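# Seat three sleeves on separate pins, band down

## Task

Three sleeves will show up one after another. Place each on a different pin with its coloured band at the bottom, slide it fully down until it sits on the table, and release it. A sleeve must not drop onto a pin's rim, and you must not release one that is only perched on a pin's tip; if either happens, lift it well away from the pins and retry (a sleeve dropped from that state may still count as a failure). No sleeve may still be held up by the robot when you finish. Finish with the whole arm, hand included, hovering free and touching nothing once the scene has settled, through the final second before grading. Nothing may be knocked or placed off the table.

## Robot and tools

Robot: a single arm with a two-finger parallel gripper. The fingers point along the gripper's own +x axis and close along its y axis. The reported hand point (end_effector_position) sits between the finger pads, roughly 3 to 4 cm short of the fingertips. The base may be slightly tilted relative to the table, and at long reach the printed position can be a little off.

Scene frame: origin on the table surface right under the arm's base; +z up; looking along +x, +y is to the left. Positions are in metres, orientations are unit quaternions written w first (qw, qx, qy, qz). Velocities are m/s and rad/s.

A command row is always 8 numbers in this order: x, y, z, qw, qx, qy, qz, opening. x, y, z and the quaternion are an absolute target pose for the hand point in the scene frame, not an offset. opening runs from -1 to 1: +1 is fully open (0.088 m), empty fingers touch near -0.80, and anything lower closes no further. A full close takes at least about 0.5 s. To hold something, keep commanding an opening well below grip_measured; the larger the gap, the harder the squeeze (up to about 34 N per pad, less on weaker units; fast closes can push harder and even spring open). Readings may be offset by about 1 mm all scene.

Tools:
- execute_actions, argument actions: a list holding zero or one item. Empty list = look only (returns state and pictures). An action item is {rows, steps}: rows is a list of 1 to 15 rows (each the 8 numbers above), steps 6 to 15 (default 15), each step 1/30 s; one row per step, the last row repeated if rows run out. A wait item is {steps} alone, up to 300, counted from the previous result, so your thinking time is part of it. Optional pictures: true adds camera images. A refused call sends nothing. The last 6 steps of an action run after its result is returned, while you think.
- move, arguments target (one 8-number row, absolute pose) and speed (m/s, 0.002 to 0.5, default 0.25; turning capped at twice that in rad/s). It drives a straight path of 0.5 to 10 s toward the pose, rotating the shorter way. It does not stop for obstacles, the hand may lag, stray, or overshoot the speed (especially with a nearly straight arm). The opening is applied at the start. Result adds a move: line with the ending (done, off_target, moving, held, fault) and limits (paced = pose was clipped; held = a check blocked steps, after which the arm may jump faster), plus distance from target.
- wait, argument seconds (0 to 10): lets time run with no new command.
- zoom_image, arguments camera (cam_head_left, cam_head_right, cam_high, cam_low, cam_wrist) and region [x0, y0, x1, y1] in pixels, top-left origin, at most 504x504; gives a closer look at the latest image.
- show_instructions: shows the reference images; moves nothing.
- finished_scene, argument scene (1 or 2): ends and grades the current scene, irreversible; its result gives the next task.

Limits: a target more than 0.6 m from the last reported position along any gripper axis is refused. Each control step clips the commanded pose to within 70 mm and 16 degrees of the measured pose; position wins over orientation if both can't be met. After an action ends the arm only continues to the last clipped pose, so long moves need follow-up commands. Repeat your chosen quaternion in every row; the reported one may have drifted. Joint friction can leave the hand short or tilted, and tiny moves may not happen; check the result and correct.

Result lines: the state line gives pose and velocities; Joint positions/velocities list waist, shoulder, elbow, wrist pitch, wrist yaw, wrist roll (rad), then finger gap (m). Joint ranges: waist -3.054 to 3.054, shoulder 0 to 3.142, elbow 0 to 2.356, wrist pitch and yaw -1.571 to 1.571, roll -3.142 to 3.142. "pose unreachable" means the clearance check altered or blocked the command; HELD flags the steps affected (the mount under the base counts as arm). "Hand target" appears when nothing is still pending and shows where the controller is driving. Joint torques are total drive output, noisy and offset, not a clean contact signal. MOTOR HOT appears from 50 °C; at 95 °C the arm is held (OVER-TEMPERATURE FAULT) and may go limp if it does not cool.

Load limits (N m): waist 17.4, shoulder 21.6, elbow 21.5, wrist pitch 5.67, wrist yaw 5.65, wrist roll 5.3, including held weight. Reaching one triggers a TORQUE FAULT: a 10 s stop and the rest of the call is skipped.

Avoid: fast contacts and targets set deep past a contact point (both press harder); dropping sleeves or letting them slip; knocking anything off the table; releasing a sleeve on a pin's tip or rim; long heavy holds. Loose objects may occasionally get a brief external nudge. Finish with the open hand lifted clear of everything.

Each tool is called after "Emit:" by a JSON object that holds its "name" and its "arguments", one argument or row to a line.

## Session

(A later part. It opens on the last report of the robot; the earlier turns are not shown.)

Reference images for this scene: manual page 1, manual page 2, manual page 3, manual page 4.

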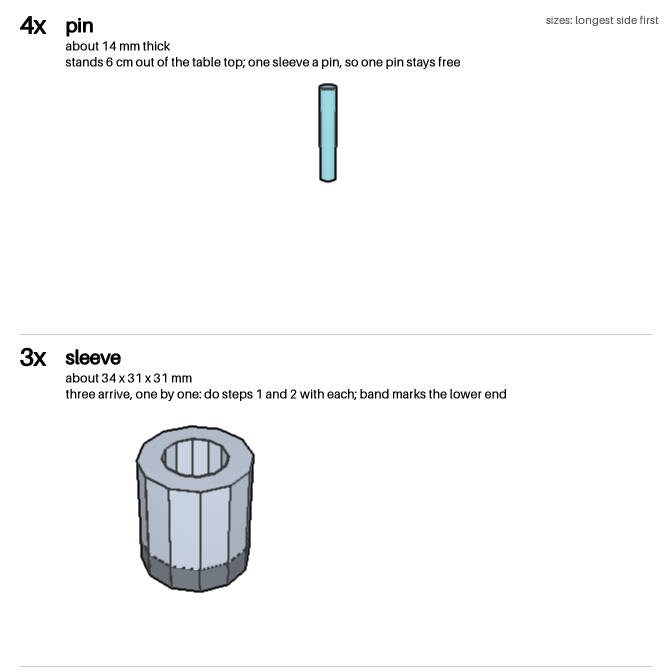

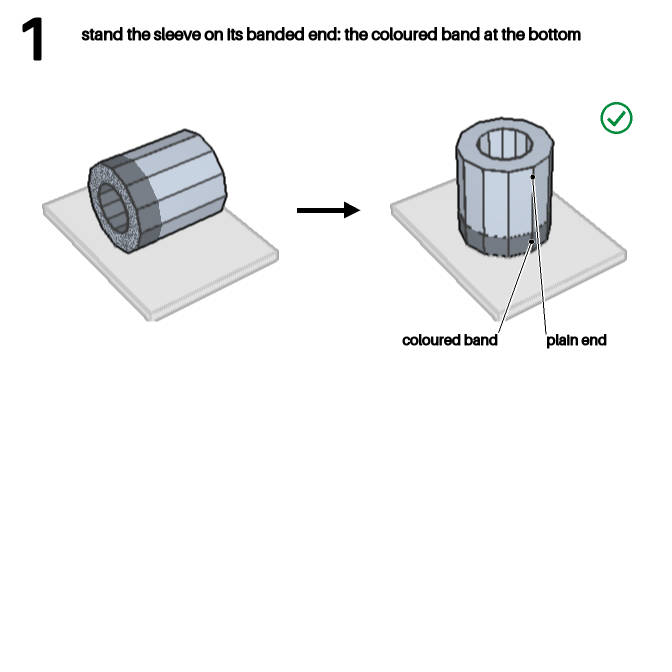

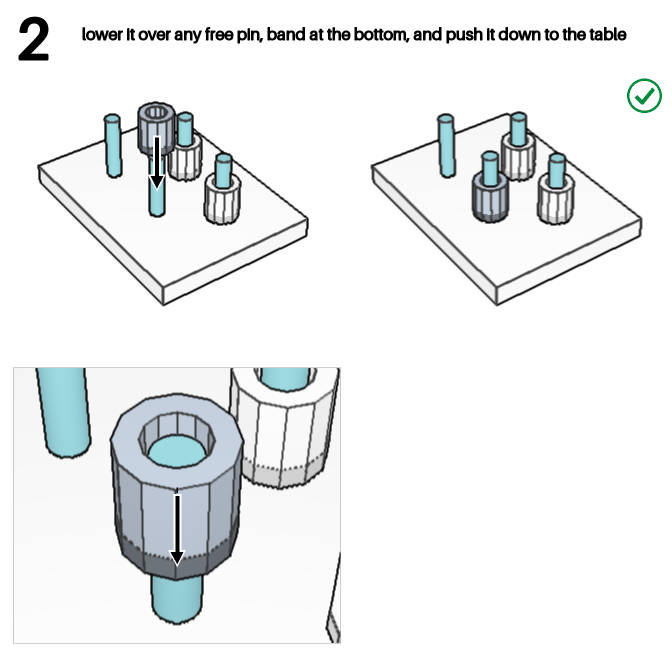

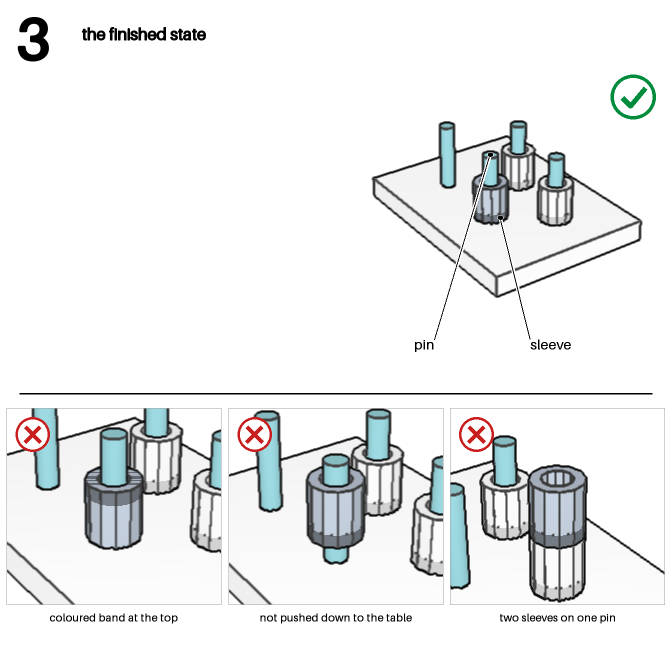

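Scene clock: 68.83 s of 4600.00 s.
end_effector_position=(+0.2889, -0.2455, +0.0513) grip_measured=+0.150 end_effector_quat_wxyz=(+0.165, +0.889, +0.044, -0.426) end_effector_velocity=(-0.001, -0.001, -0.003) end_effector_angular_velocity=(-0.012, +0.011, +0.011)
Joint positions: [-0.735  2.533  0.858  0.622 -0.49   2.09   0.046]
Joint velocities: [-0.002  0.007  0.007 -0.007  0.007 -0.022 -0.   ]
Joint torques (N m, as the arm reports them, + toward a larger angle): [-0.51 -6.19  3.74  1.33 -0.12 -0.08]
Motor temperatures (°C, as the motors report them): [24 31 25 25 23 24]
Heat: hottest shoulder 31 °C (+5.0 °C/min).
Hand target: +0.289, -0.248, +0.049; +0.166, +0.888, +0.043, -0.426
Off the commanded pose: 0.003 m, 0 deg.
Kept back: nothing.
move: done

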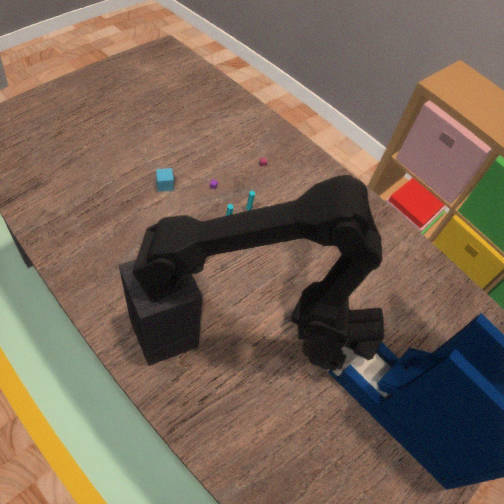

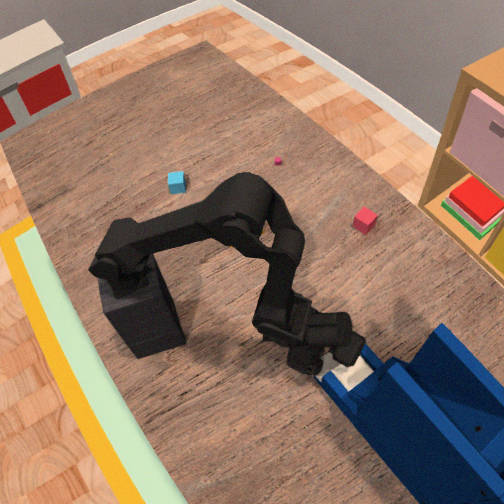

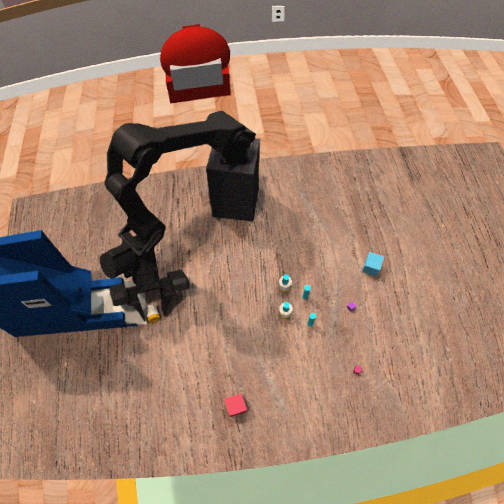

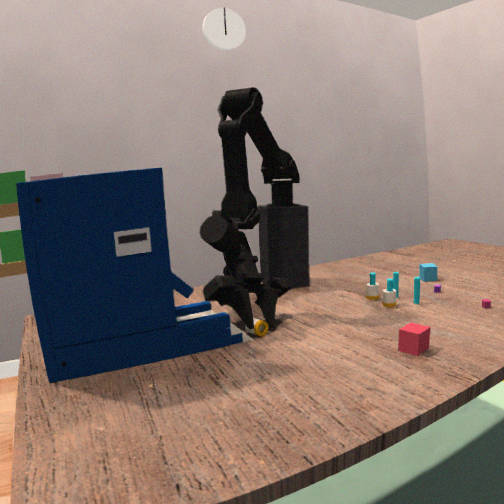

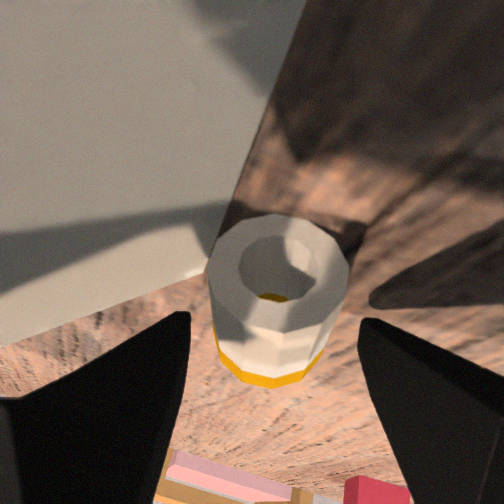

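Emit:
{"name": "execute_actions", "arguments": {
  "actions": []
}}

Scene clock: 69.80 s of 4600.00 s.
end_effector_position=(+0.2891, -0.2457, +0.0512) grip_measured=+0.150 end_effector_quat_wxyz=(+0.166, +0.889, +0.044, -0.425) end_effector_velocity=(-0.002, -0.000, -0.001) end_effector_angular_velocity=(-0.003, +0.010, -0.001)
Joint positions: [-0.735  2.534  0.859  0.622 -0.49   2.09   0.046]
Joint velocities: [-0.002 -0.002 -0.002 -0.007  0.007 -0.007  0.   ]
Joint torques (N m, as the arm reports them, + toward a larger angle): [-0.53 -6.19  3.71  1.33 -0.12 -0.08]
Motor temperatures (°C, as the motors report them): [24 31 25 25 23 24]
Heat: hottest shoulder 31 °C (+4.0 °C/min).
Hand target: +0.289, -0.248, +0.049; +0.166, +0.888, +0.043, -0.426
Off the commanded pose: 0.003 m, 0 deg.
Kept back: nothing.
Steps of this call (steps 1 to 29: nothing new was sent). Readings (end_effector_position):
1: (+0.2891, -0.2457, +0.0514)
2: (+0.2891, -0.2457, +0.0513)
4: (+0.2892, -0.2458, +0.0514)
8: (+0.2891, -0.2458, +0.0513)
29: the state above

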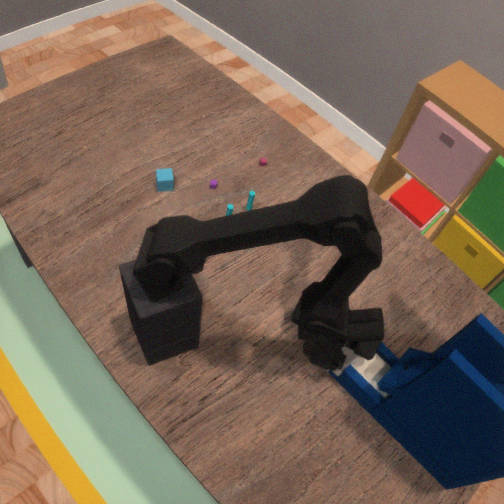

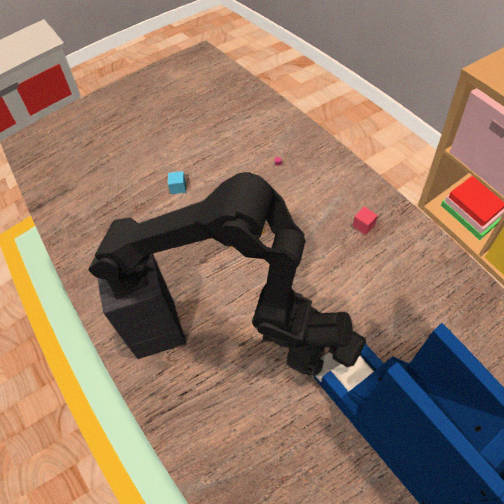

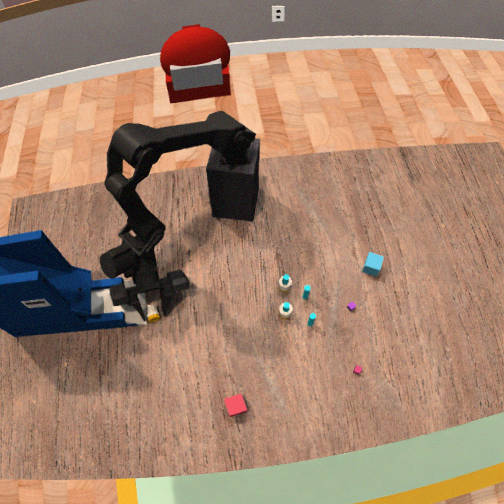

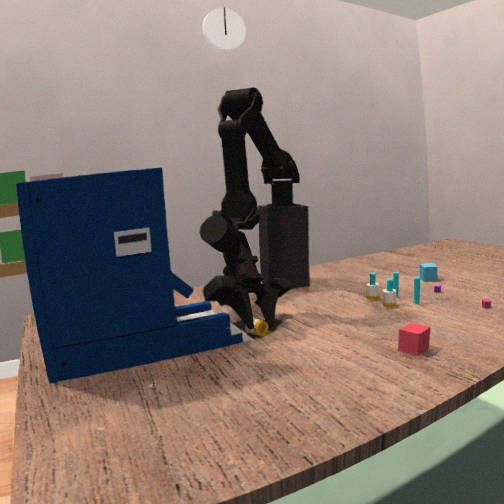

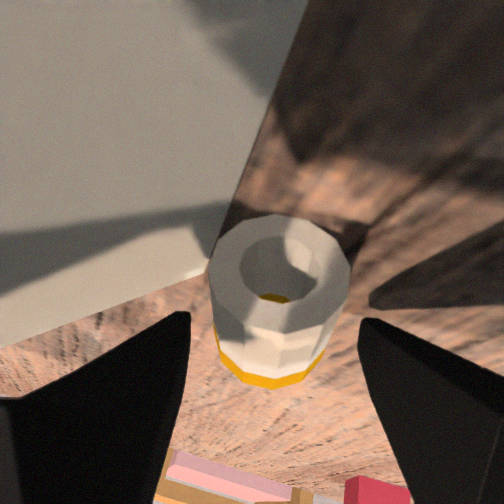

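Emit:
{"name": "move", "arguments": {
  "target": [0.2895,-0.251,0.041,0.1662,0.8881,0.0426,-0.4264,0.1],
  "speed": 0.03
}}

Scene clock: 70.77 s of 4600.00 s.
end_effector_position=(+0.2901, -0.2490, +0.0439) grip_measured=+0.100 end_effector_quat_wxyz=(+0.164, +0.889, +0.043, -0.426) end_effector_velocity=(-0.003, -0.003, -0.003) end_effector_angular_velocity=(-0.011, +0.019, -0.008)
Joint positions: [-0.739  2.566  0.885  0.627 -0.491  2.09   0.044]
Joint velocities: [-0.002  0.002  0.002 -0.007  0.022 -0.007 -0.   ]
Joint torques (N m, as the arm reports them, + toward a larger angle): [-0.57 -6.11  3.83  1.34 -0.13 -0.18]
Motor temperatures (°C, as the motors report them): [24 31 25 25 23 24]
Heat: hottest shoulder 31 °C (+4.0 °C/min).
Hand target: +0.289, -0.251, +0.041; +0.166, +0.888, +0.042, -0.427
Off the commanded pose: 0.004 m, 0 deg.
Kept back: nothing.
move: done

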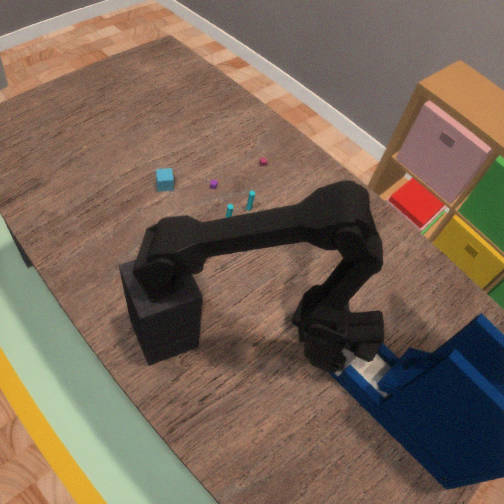

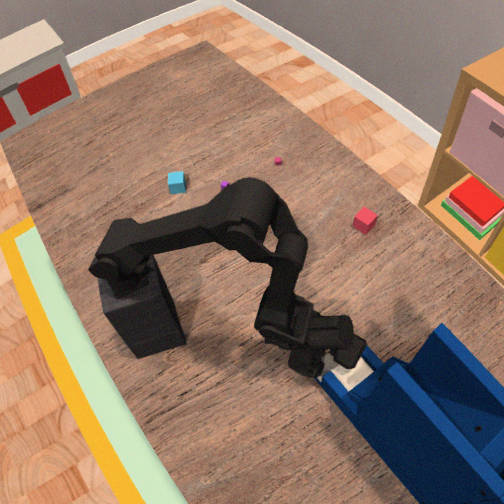

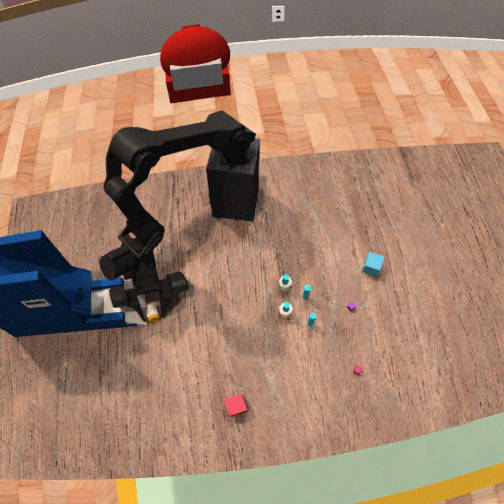

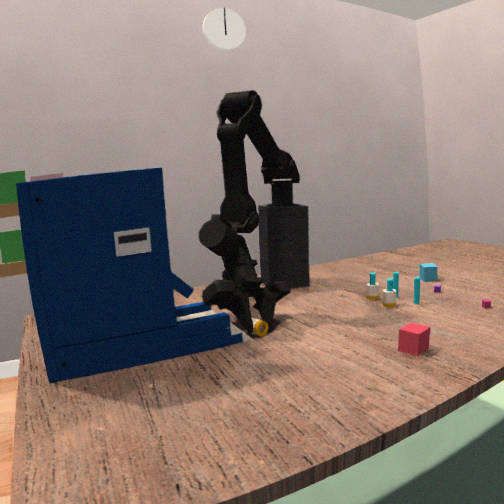

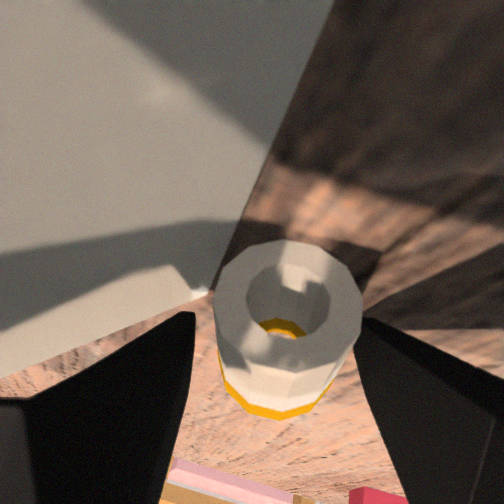

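Emit:
{"name": "move", "arguments": {
  "target": [0.2895,-0.251,0.037,0.1662,0.8881,0.0426,-0.4264,0.03],
  "speed": 0.02
}}

Emit:
{"name": "move", "arguments": {
  "target": [0.2895,-0.251,0.037,0.1662,0.8881,0.0426,-0.4264,-0.45],
  "speed": 0.02
}}

Scene clock: 71.70 s of 4600.00 s.
end_effector_position=(+0.2905, -0.2492, +0.0428) grip_measured=+0.031 end_effector_quat_wxyz=(+0.165, +0.890, +0.044, -0.423) end_effector_velocity=(-0.004, -0.001, -0.002) end_effector_angular_velocity=(+0.001, +0.013, -0.006)
Joint positions: [-0.74   2.574  0.888  0.636 -0.498  2.09   0.041]
Joint velocities: [-0.007  0.002 -0.002 -0.007  0.007 -0.007 -0.   ]
Joint torques (N m, as the arm reports them, + toward a larger angle): [-0.37 -5.19  4.32  1.47  0.05 -0.17]
Motor temperatures (°C, as the motors report them): [24 31 25 25 23 24]
Heat: hottest shoulder 31 °C (+4.0 °C/min).
Hand target: +0.290, -0.251, +0.037; +0.166, +0.888, +0.043, -0.426
Off the commanded pose: 0.006 m, 1 deg.
Kept back: nothing.
move: done

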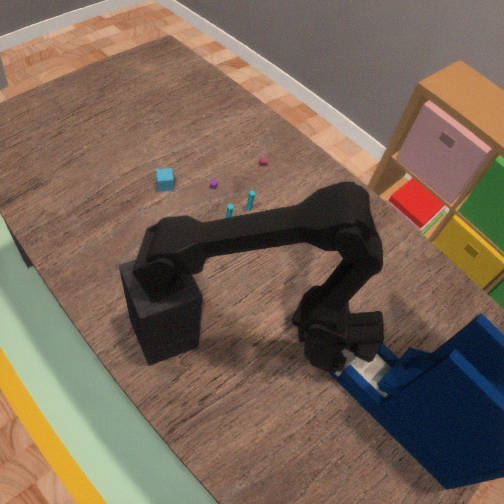

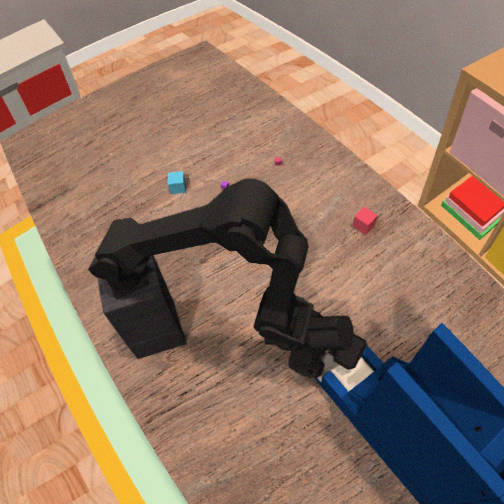

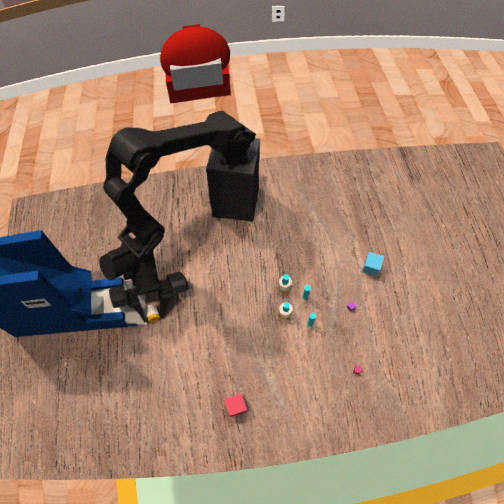

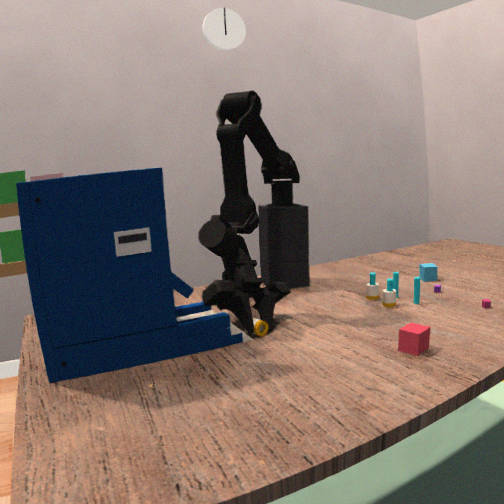

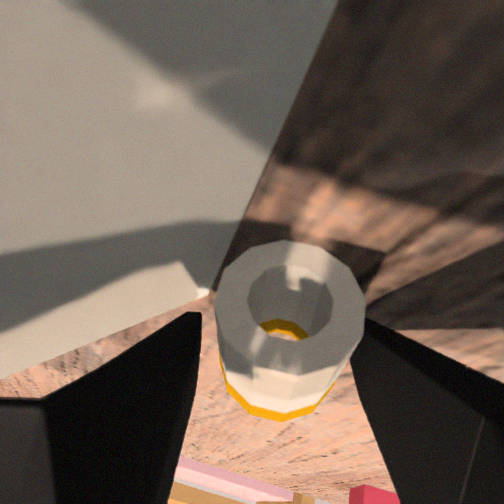

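Scene clock: 72.40 s of 4600.00 s.
end_effector_position=(+0.2914, -0.2504, +0.0420) grip_measured=-0.168 end_effector_quat_wxyz=(+0.165, +0.891, +0.043, -0.422) end_effector_velocity=(-0.000, +0.000, -0.000) end_effector_angular_velocity=(-0.003, -0.006, +0.007)
Joint positions: [-0.741  2.579  0.893  0.639 -0.498  2.09   0.031]
Joint velocities: [-0.002  0.002 -0.002  0.007 -0.007 -0.007 -0.   ]
Joint torques (N m, as the arm reports them, + toward a larger angle): [-0.42 -5.69  3.67  1.22  0.05 -0.18]
Motor temperatures (°C, as the motors report them): [24 31 25 25 23 24]
Heat: hottest shoulder 31 °C (+4.0 °C/min).
Hand target: +0.289, -0.251, +0.037; +0.166, +0.888, +0.043, -0.427
Off the commanded pose: 0.005 m, 1 deg.
Kept back: nothing.
move: done

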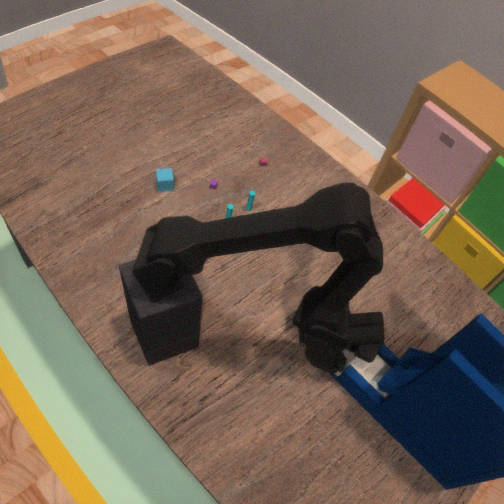

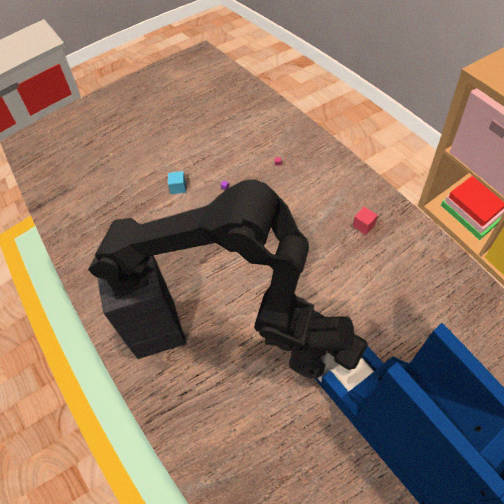

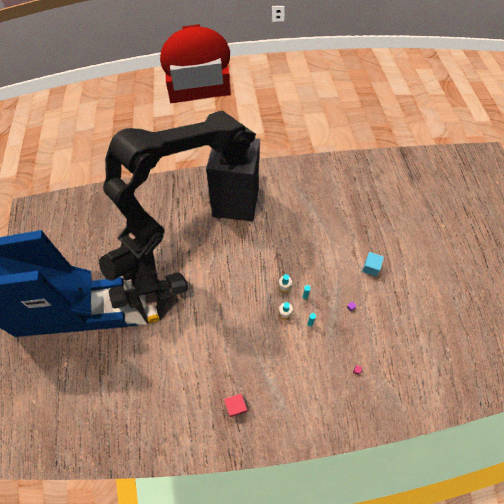

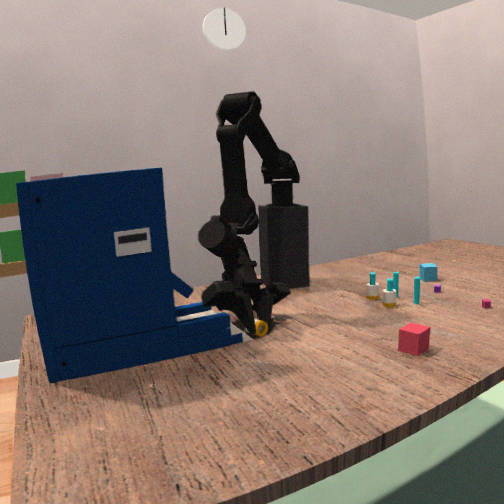

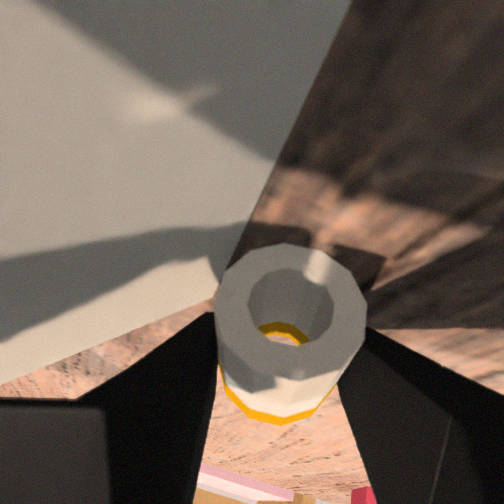

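Gripped across vertices. Lift gently.

Emit:
{"name": "move", "arguments": {
  "target": [0.285,-0.235,0.09,0.1662,0.8881,0.0426,-0.4264,-0.45],
  "speed": 0.08
}}

Emit:
{"name": "move", "arguments": {
  "target": [0.27,-0.06,0.16,0.3536,0.6124,0.3536,-0.6124,-0.45],
  "speed": 0.25
}}

Emit:
{"name": "move", "arguments": {
  "target": [0.2955,0.1575,0.125,0.7858,0.1928,0.2321,-0.5406,-0.45],
  "speed": 0.25
}}

Scene clock: 73.77 s of 4600.00 s.
end_effector_position=(+0.2837, -0.2348, +0.0860) grip_measured=-0.170 end_effector_quat_wxyz=(+0.165, +0.888, +0.045, -0.427) end_effector_velocity=(-0.000, +0.001, +0.003) end_effector_angular_velocity=(+0.010, -0.013, +0.009)
Joint positions: [-0.729  2.373  0.764  0.555 -0.486  2.094  0.031]
Joint velocities: [-0.007 -0.007 -0.002 -0.007 -0.022 -0.007 -0.   ]
Joint torques (N m, as the arm reports them, + toward a larger angle): [ 0.06 -8.06  2.89  0.98 -0.03  0.16]
Motor temperatures (°C, as the motors report them): [24 31 25 25 23 24]
Heat: hottest shoulder 31 °C (+4.0 °C/min).
Hand target: +0.285, -0.235, +0.090; +0.166, +0.888, +0.043, -0.426
Off the commanded pose: 0.004 m, 0 deg.
Kept back: nothing.
move: done

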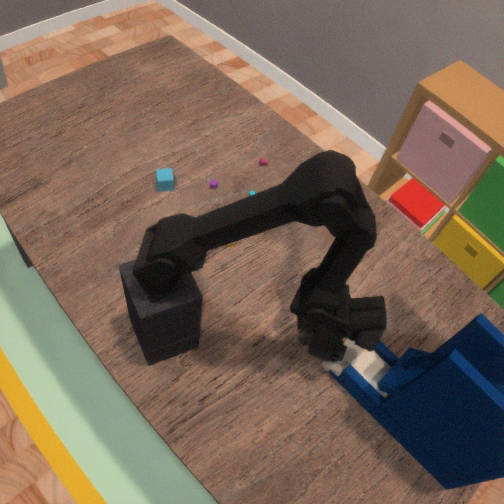

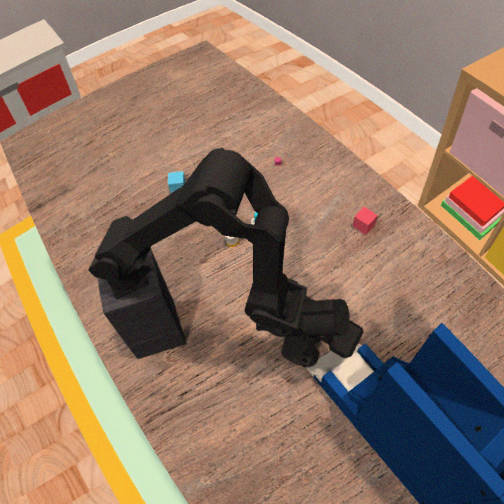

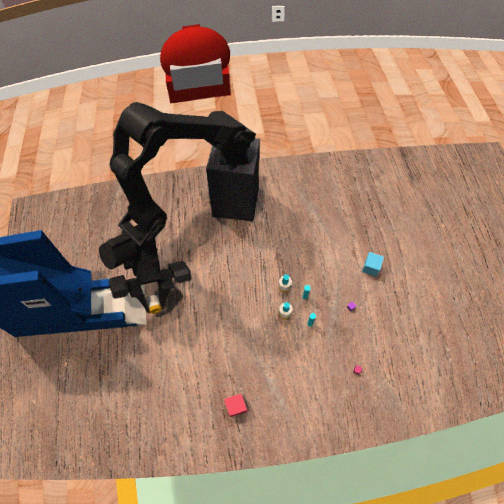

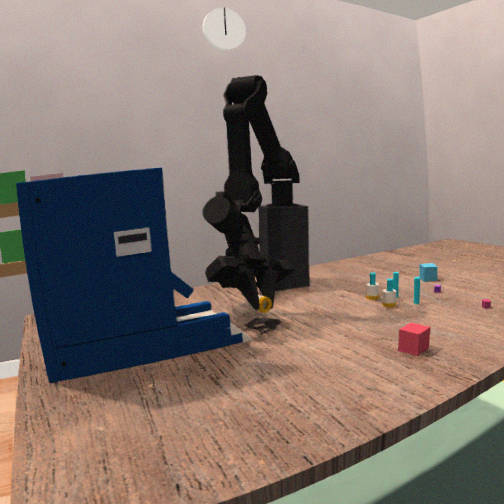

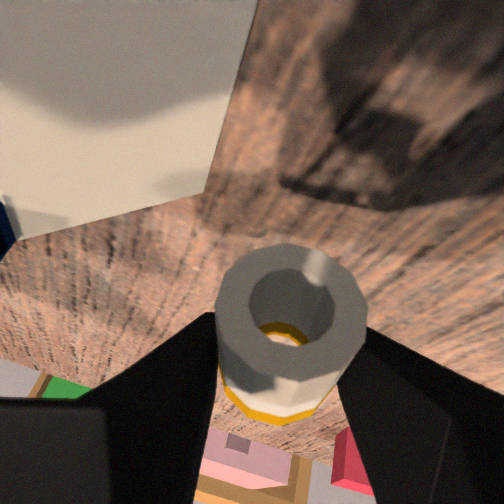

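Scene clock: 76.23 s of 4600.00 s.
end_effector_position=(+0.2644, -0.0590, +0.1555) grip_measured=-0.171 end_effector_quat_wxyz=(+0.348, +0.611, +0.358, -0.614) end_effector_velocity=(-0.001, +0.004, +0.004) end_effector_angular_velocity=(+0.011, +0.015, +0.029)
Joint positions: [-0.092  1.922  0.811 -0.471 -0.042  1.86   0.031]
Joint velocities: [ 0.007 -0.007  0.012 -0.037 -0.007 -0.022 -0.   ]
Joint torques (N m, as the arm reports them, + toward a larger angle): [ 0.04 -6.62  5.69 -0.06  0.22 -0.02]
Motor temperatures (°C, as the motors report them): [24 31 25 25 23 24]
Heat: hottest shoulder 31 °C (+3.0 °C/min).
Hand target: +0.269, -0.060, +0.160; +0.355, +0.613, +0.354, -0.610
Off the commanded pose: 0.007 m, 1 deg.
Kept back: nothing.
move: done

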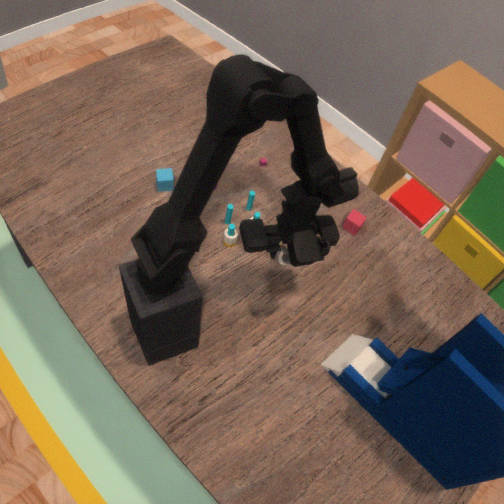

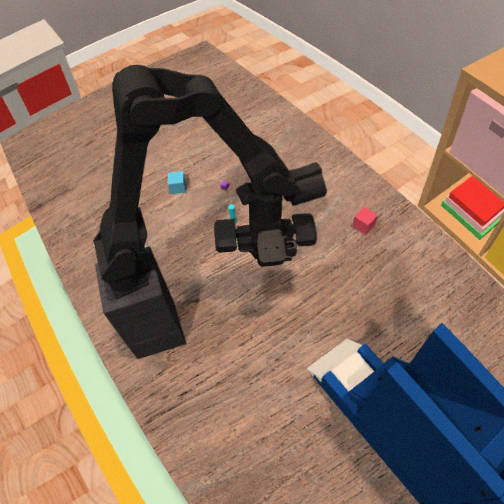

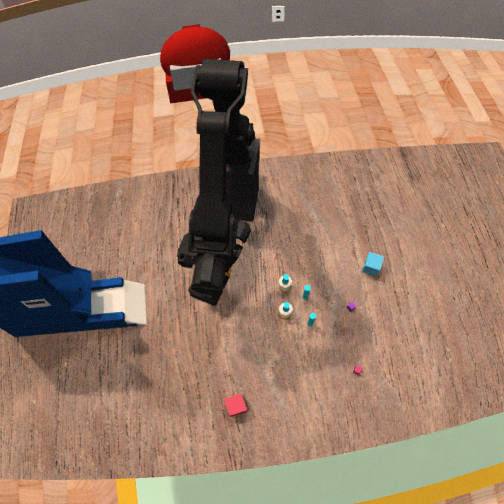

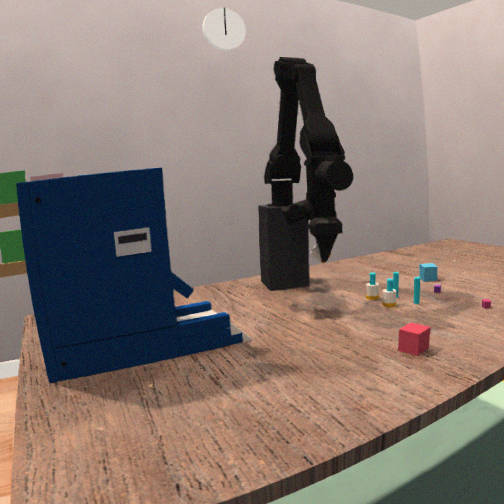

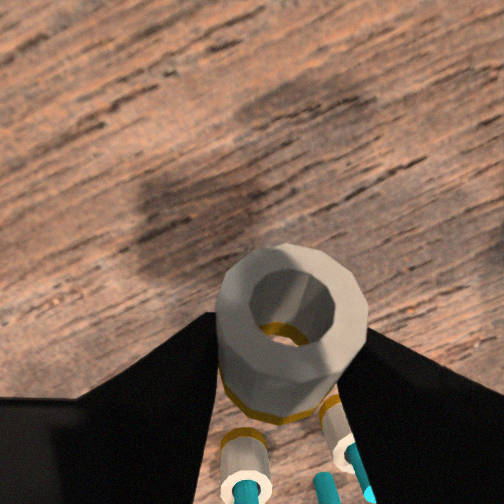

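Scene clock: 79.30 s of 4600.00 s.
end_effector_position=(+0.2947, +0.1580, +0.1271) grip_measured=-0.171 end_effector_quat_wxyz=(+0.784, +0.197, +0.237, -0.539) end_effector_velocity=(-0.002, -0.004, +0.003) end_effector_angular_velocity=(-0.036, +0.021, -0.004)
Joint positions: [ 0.972  2.51   1.422 -0.979  0.811  2.306  0.031]
Joint velocities: [-0.002  0.012  0.017 -0.051  0.007  0.007  0.   ]
Joint torques (N m, as the arm reports them, + toward a larger angle): [ 0.13 -7.04  4.75 -1.02  0.59  0.18]
Motor temperatures (°C, as the motors report them): [24 31 25 25 23 24]
Heat: hottest shoulder 31 °C (+3.0 °C/min).
Hand target: +0.295, +0.159, +0.126; +0.786, +0.196, +0.233, -0.538
Off the commanded pose: 0.002 m, 1 deg.
Kept back: nothing.
move: done

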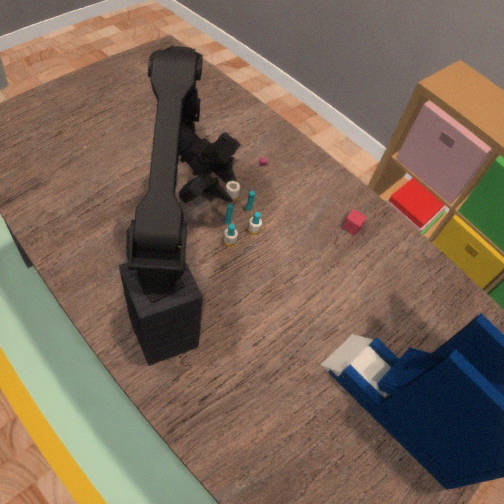

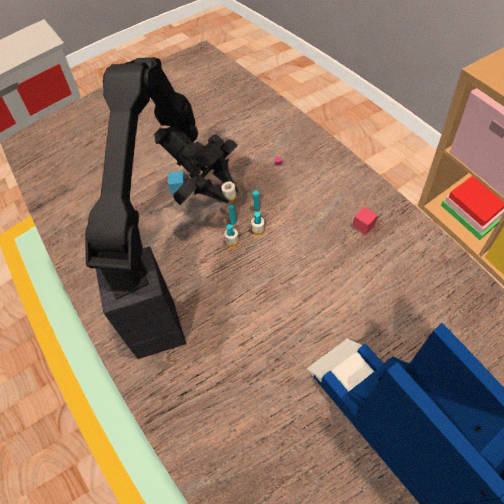

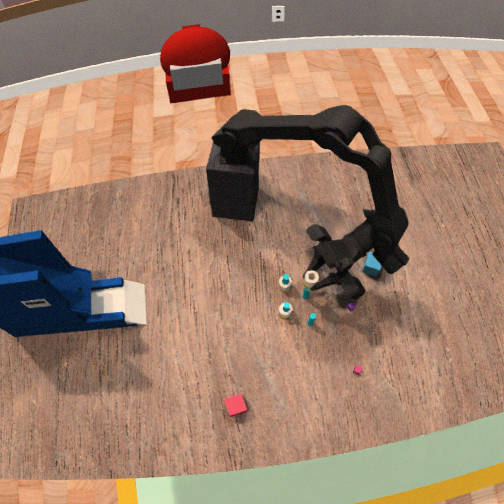

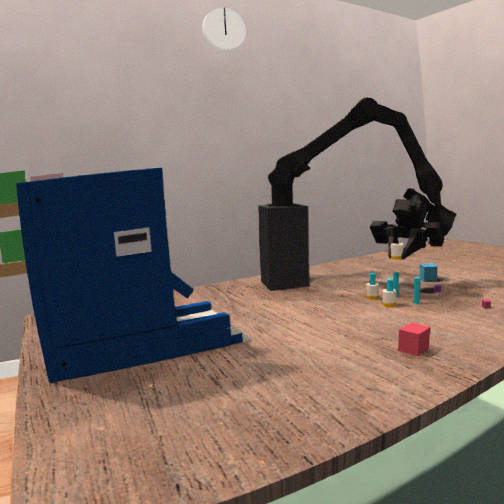

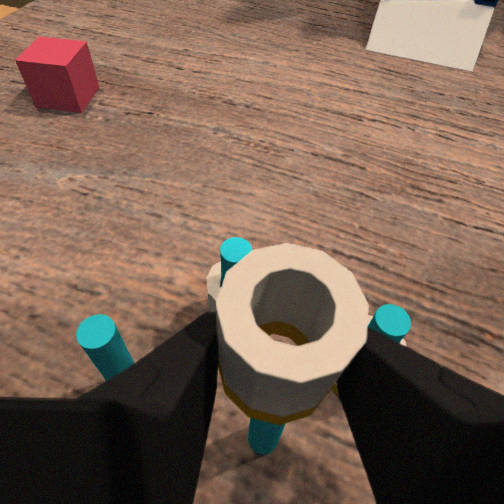

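Emit:
{"name": "move", "arguments": {
  "target": [0.2955,0.1575,0.096,0.7858,0.1928,0.2321,-0.5406,-0.45],
  "speed": 0.035
}}

Emit:
{"name": "zoom_image", "arguments": {
  "camera": "cam_wrist",
  "region": [203,255,383,455]
}}

Emit:
{"name": "zoom_image", "arguments": {
  "camera": "cam_low",
  "region": [355,240,435,320]
}}

Emit:
{"name": "zoom_image", "arguments": {
  "camera": "cam_head_left",
  "region": [195,170,275,250]
}}

Scene clock: 80.83 s of 4600.00 s.
end_effector_position=(+0.2944, +0.1567, +0.0980) grip_measured=-0.171 end_effector_quat_wxyz=(+0.784, +0.191, +0.236, -0.541) end_effector_velocity=(+0.003, +0.001, +0.003) end_effector_angular_velocity=(-0.005, -0.001, +0.006)
Joint positions: [ 0.972  2.604  1.455 -0.934  0.813  2.309  0.031]
Joint velocities: [-0.002 -0.002  0.007 -0.007  0.007 -0.007 -0.   ]
Joint torques (N m, as the arm reports them, + toward a larger angle): [-0.05 -7.17  4.41 -0.69  0.58  0.18]
Motor temperatures (°C, as the motors report them): [24 31 25 25 23 24]
Heat: hottest shoulder 31 °C (+3.0 °C/min).
Hand target: +0.296, +0.158, +0.096; +0.786, +0.193, +0.232, -0.540
Off the commanded pose: 0.002 m, 1 deg.
Kept back: nothing.
move: done

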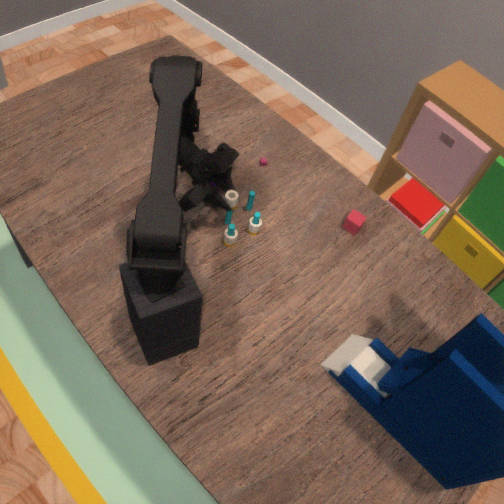

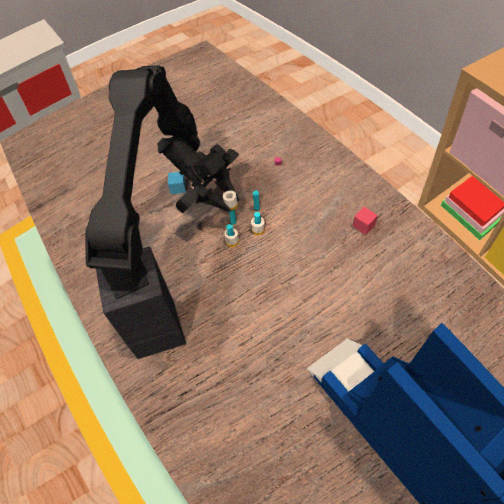

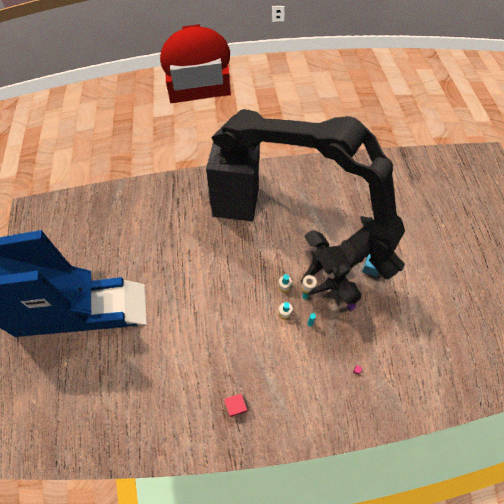

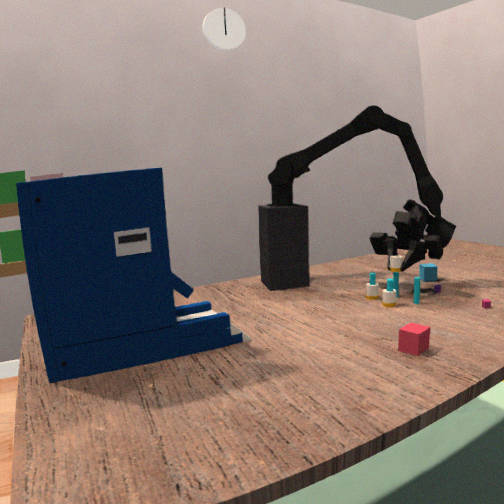

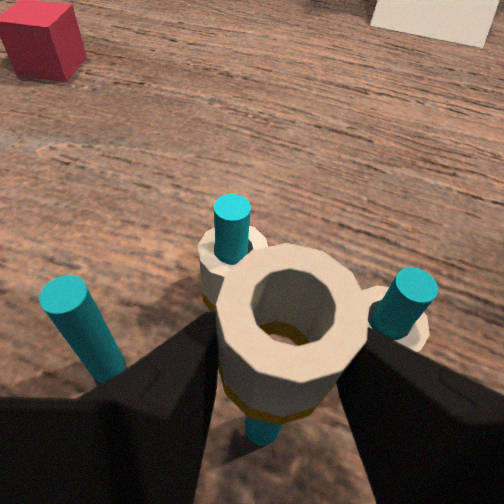

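Region (203, 255, 383, 455) of cam_wrist's 504x504 image, scaled by 2.520, with more detail than that image has; it fills the left 454 columns of this view, and the rest is white.

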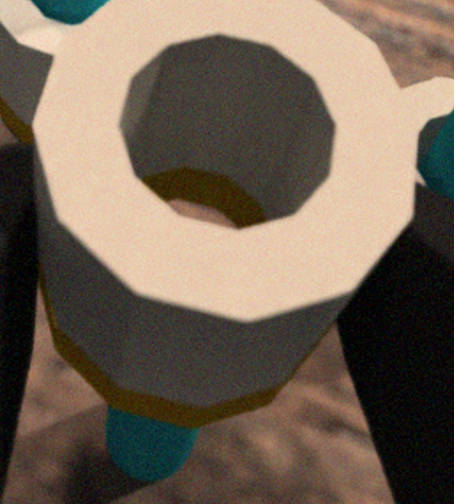

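Region (355, 240, 435, 320) of cam_low's 504x504 image, scaled by 6.300, with more detail than that image has.

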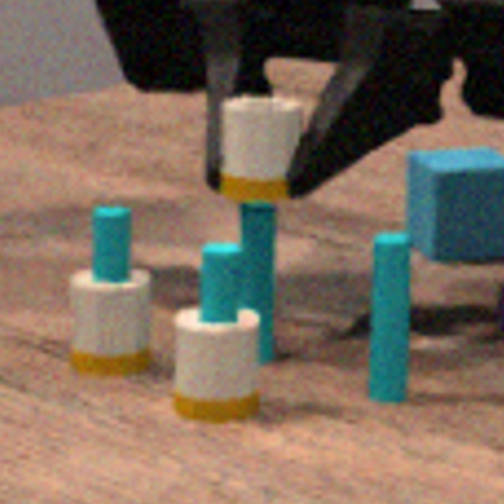

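Region (195, 170, 275, 250) of cam_head_left's 504x504 image, scaled by 6.300, with more detail than that image has.

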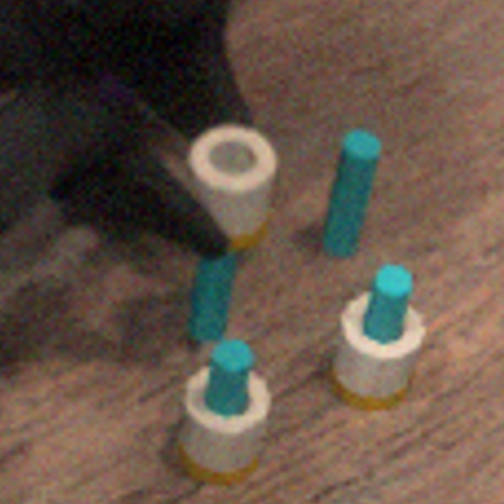

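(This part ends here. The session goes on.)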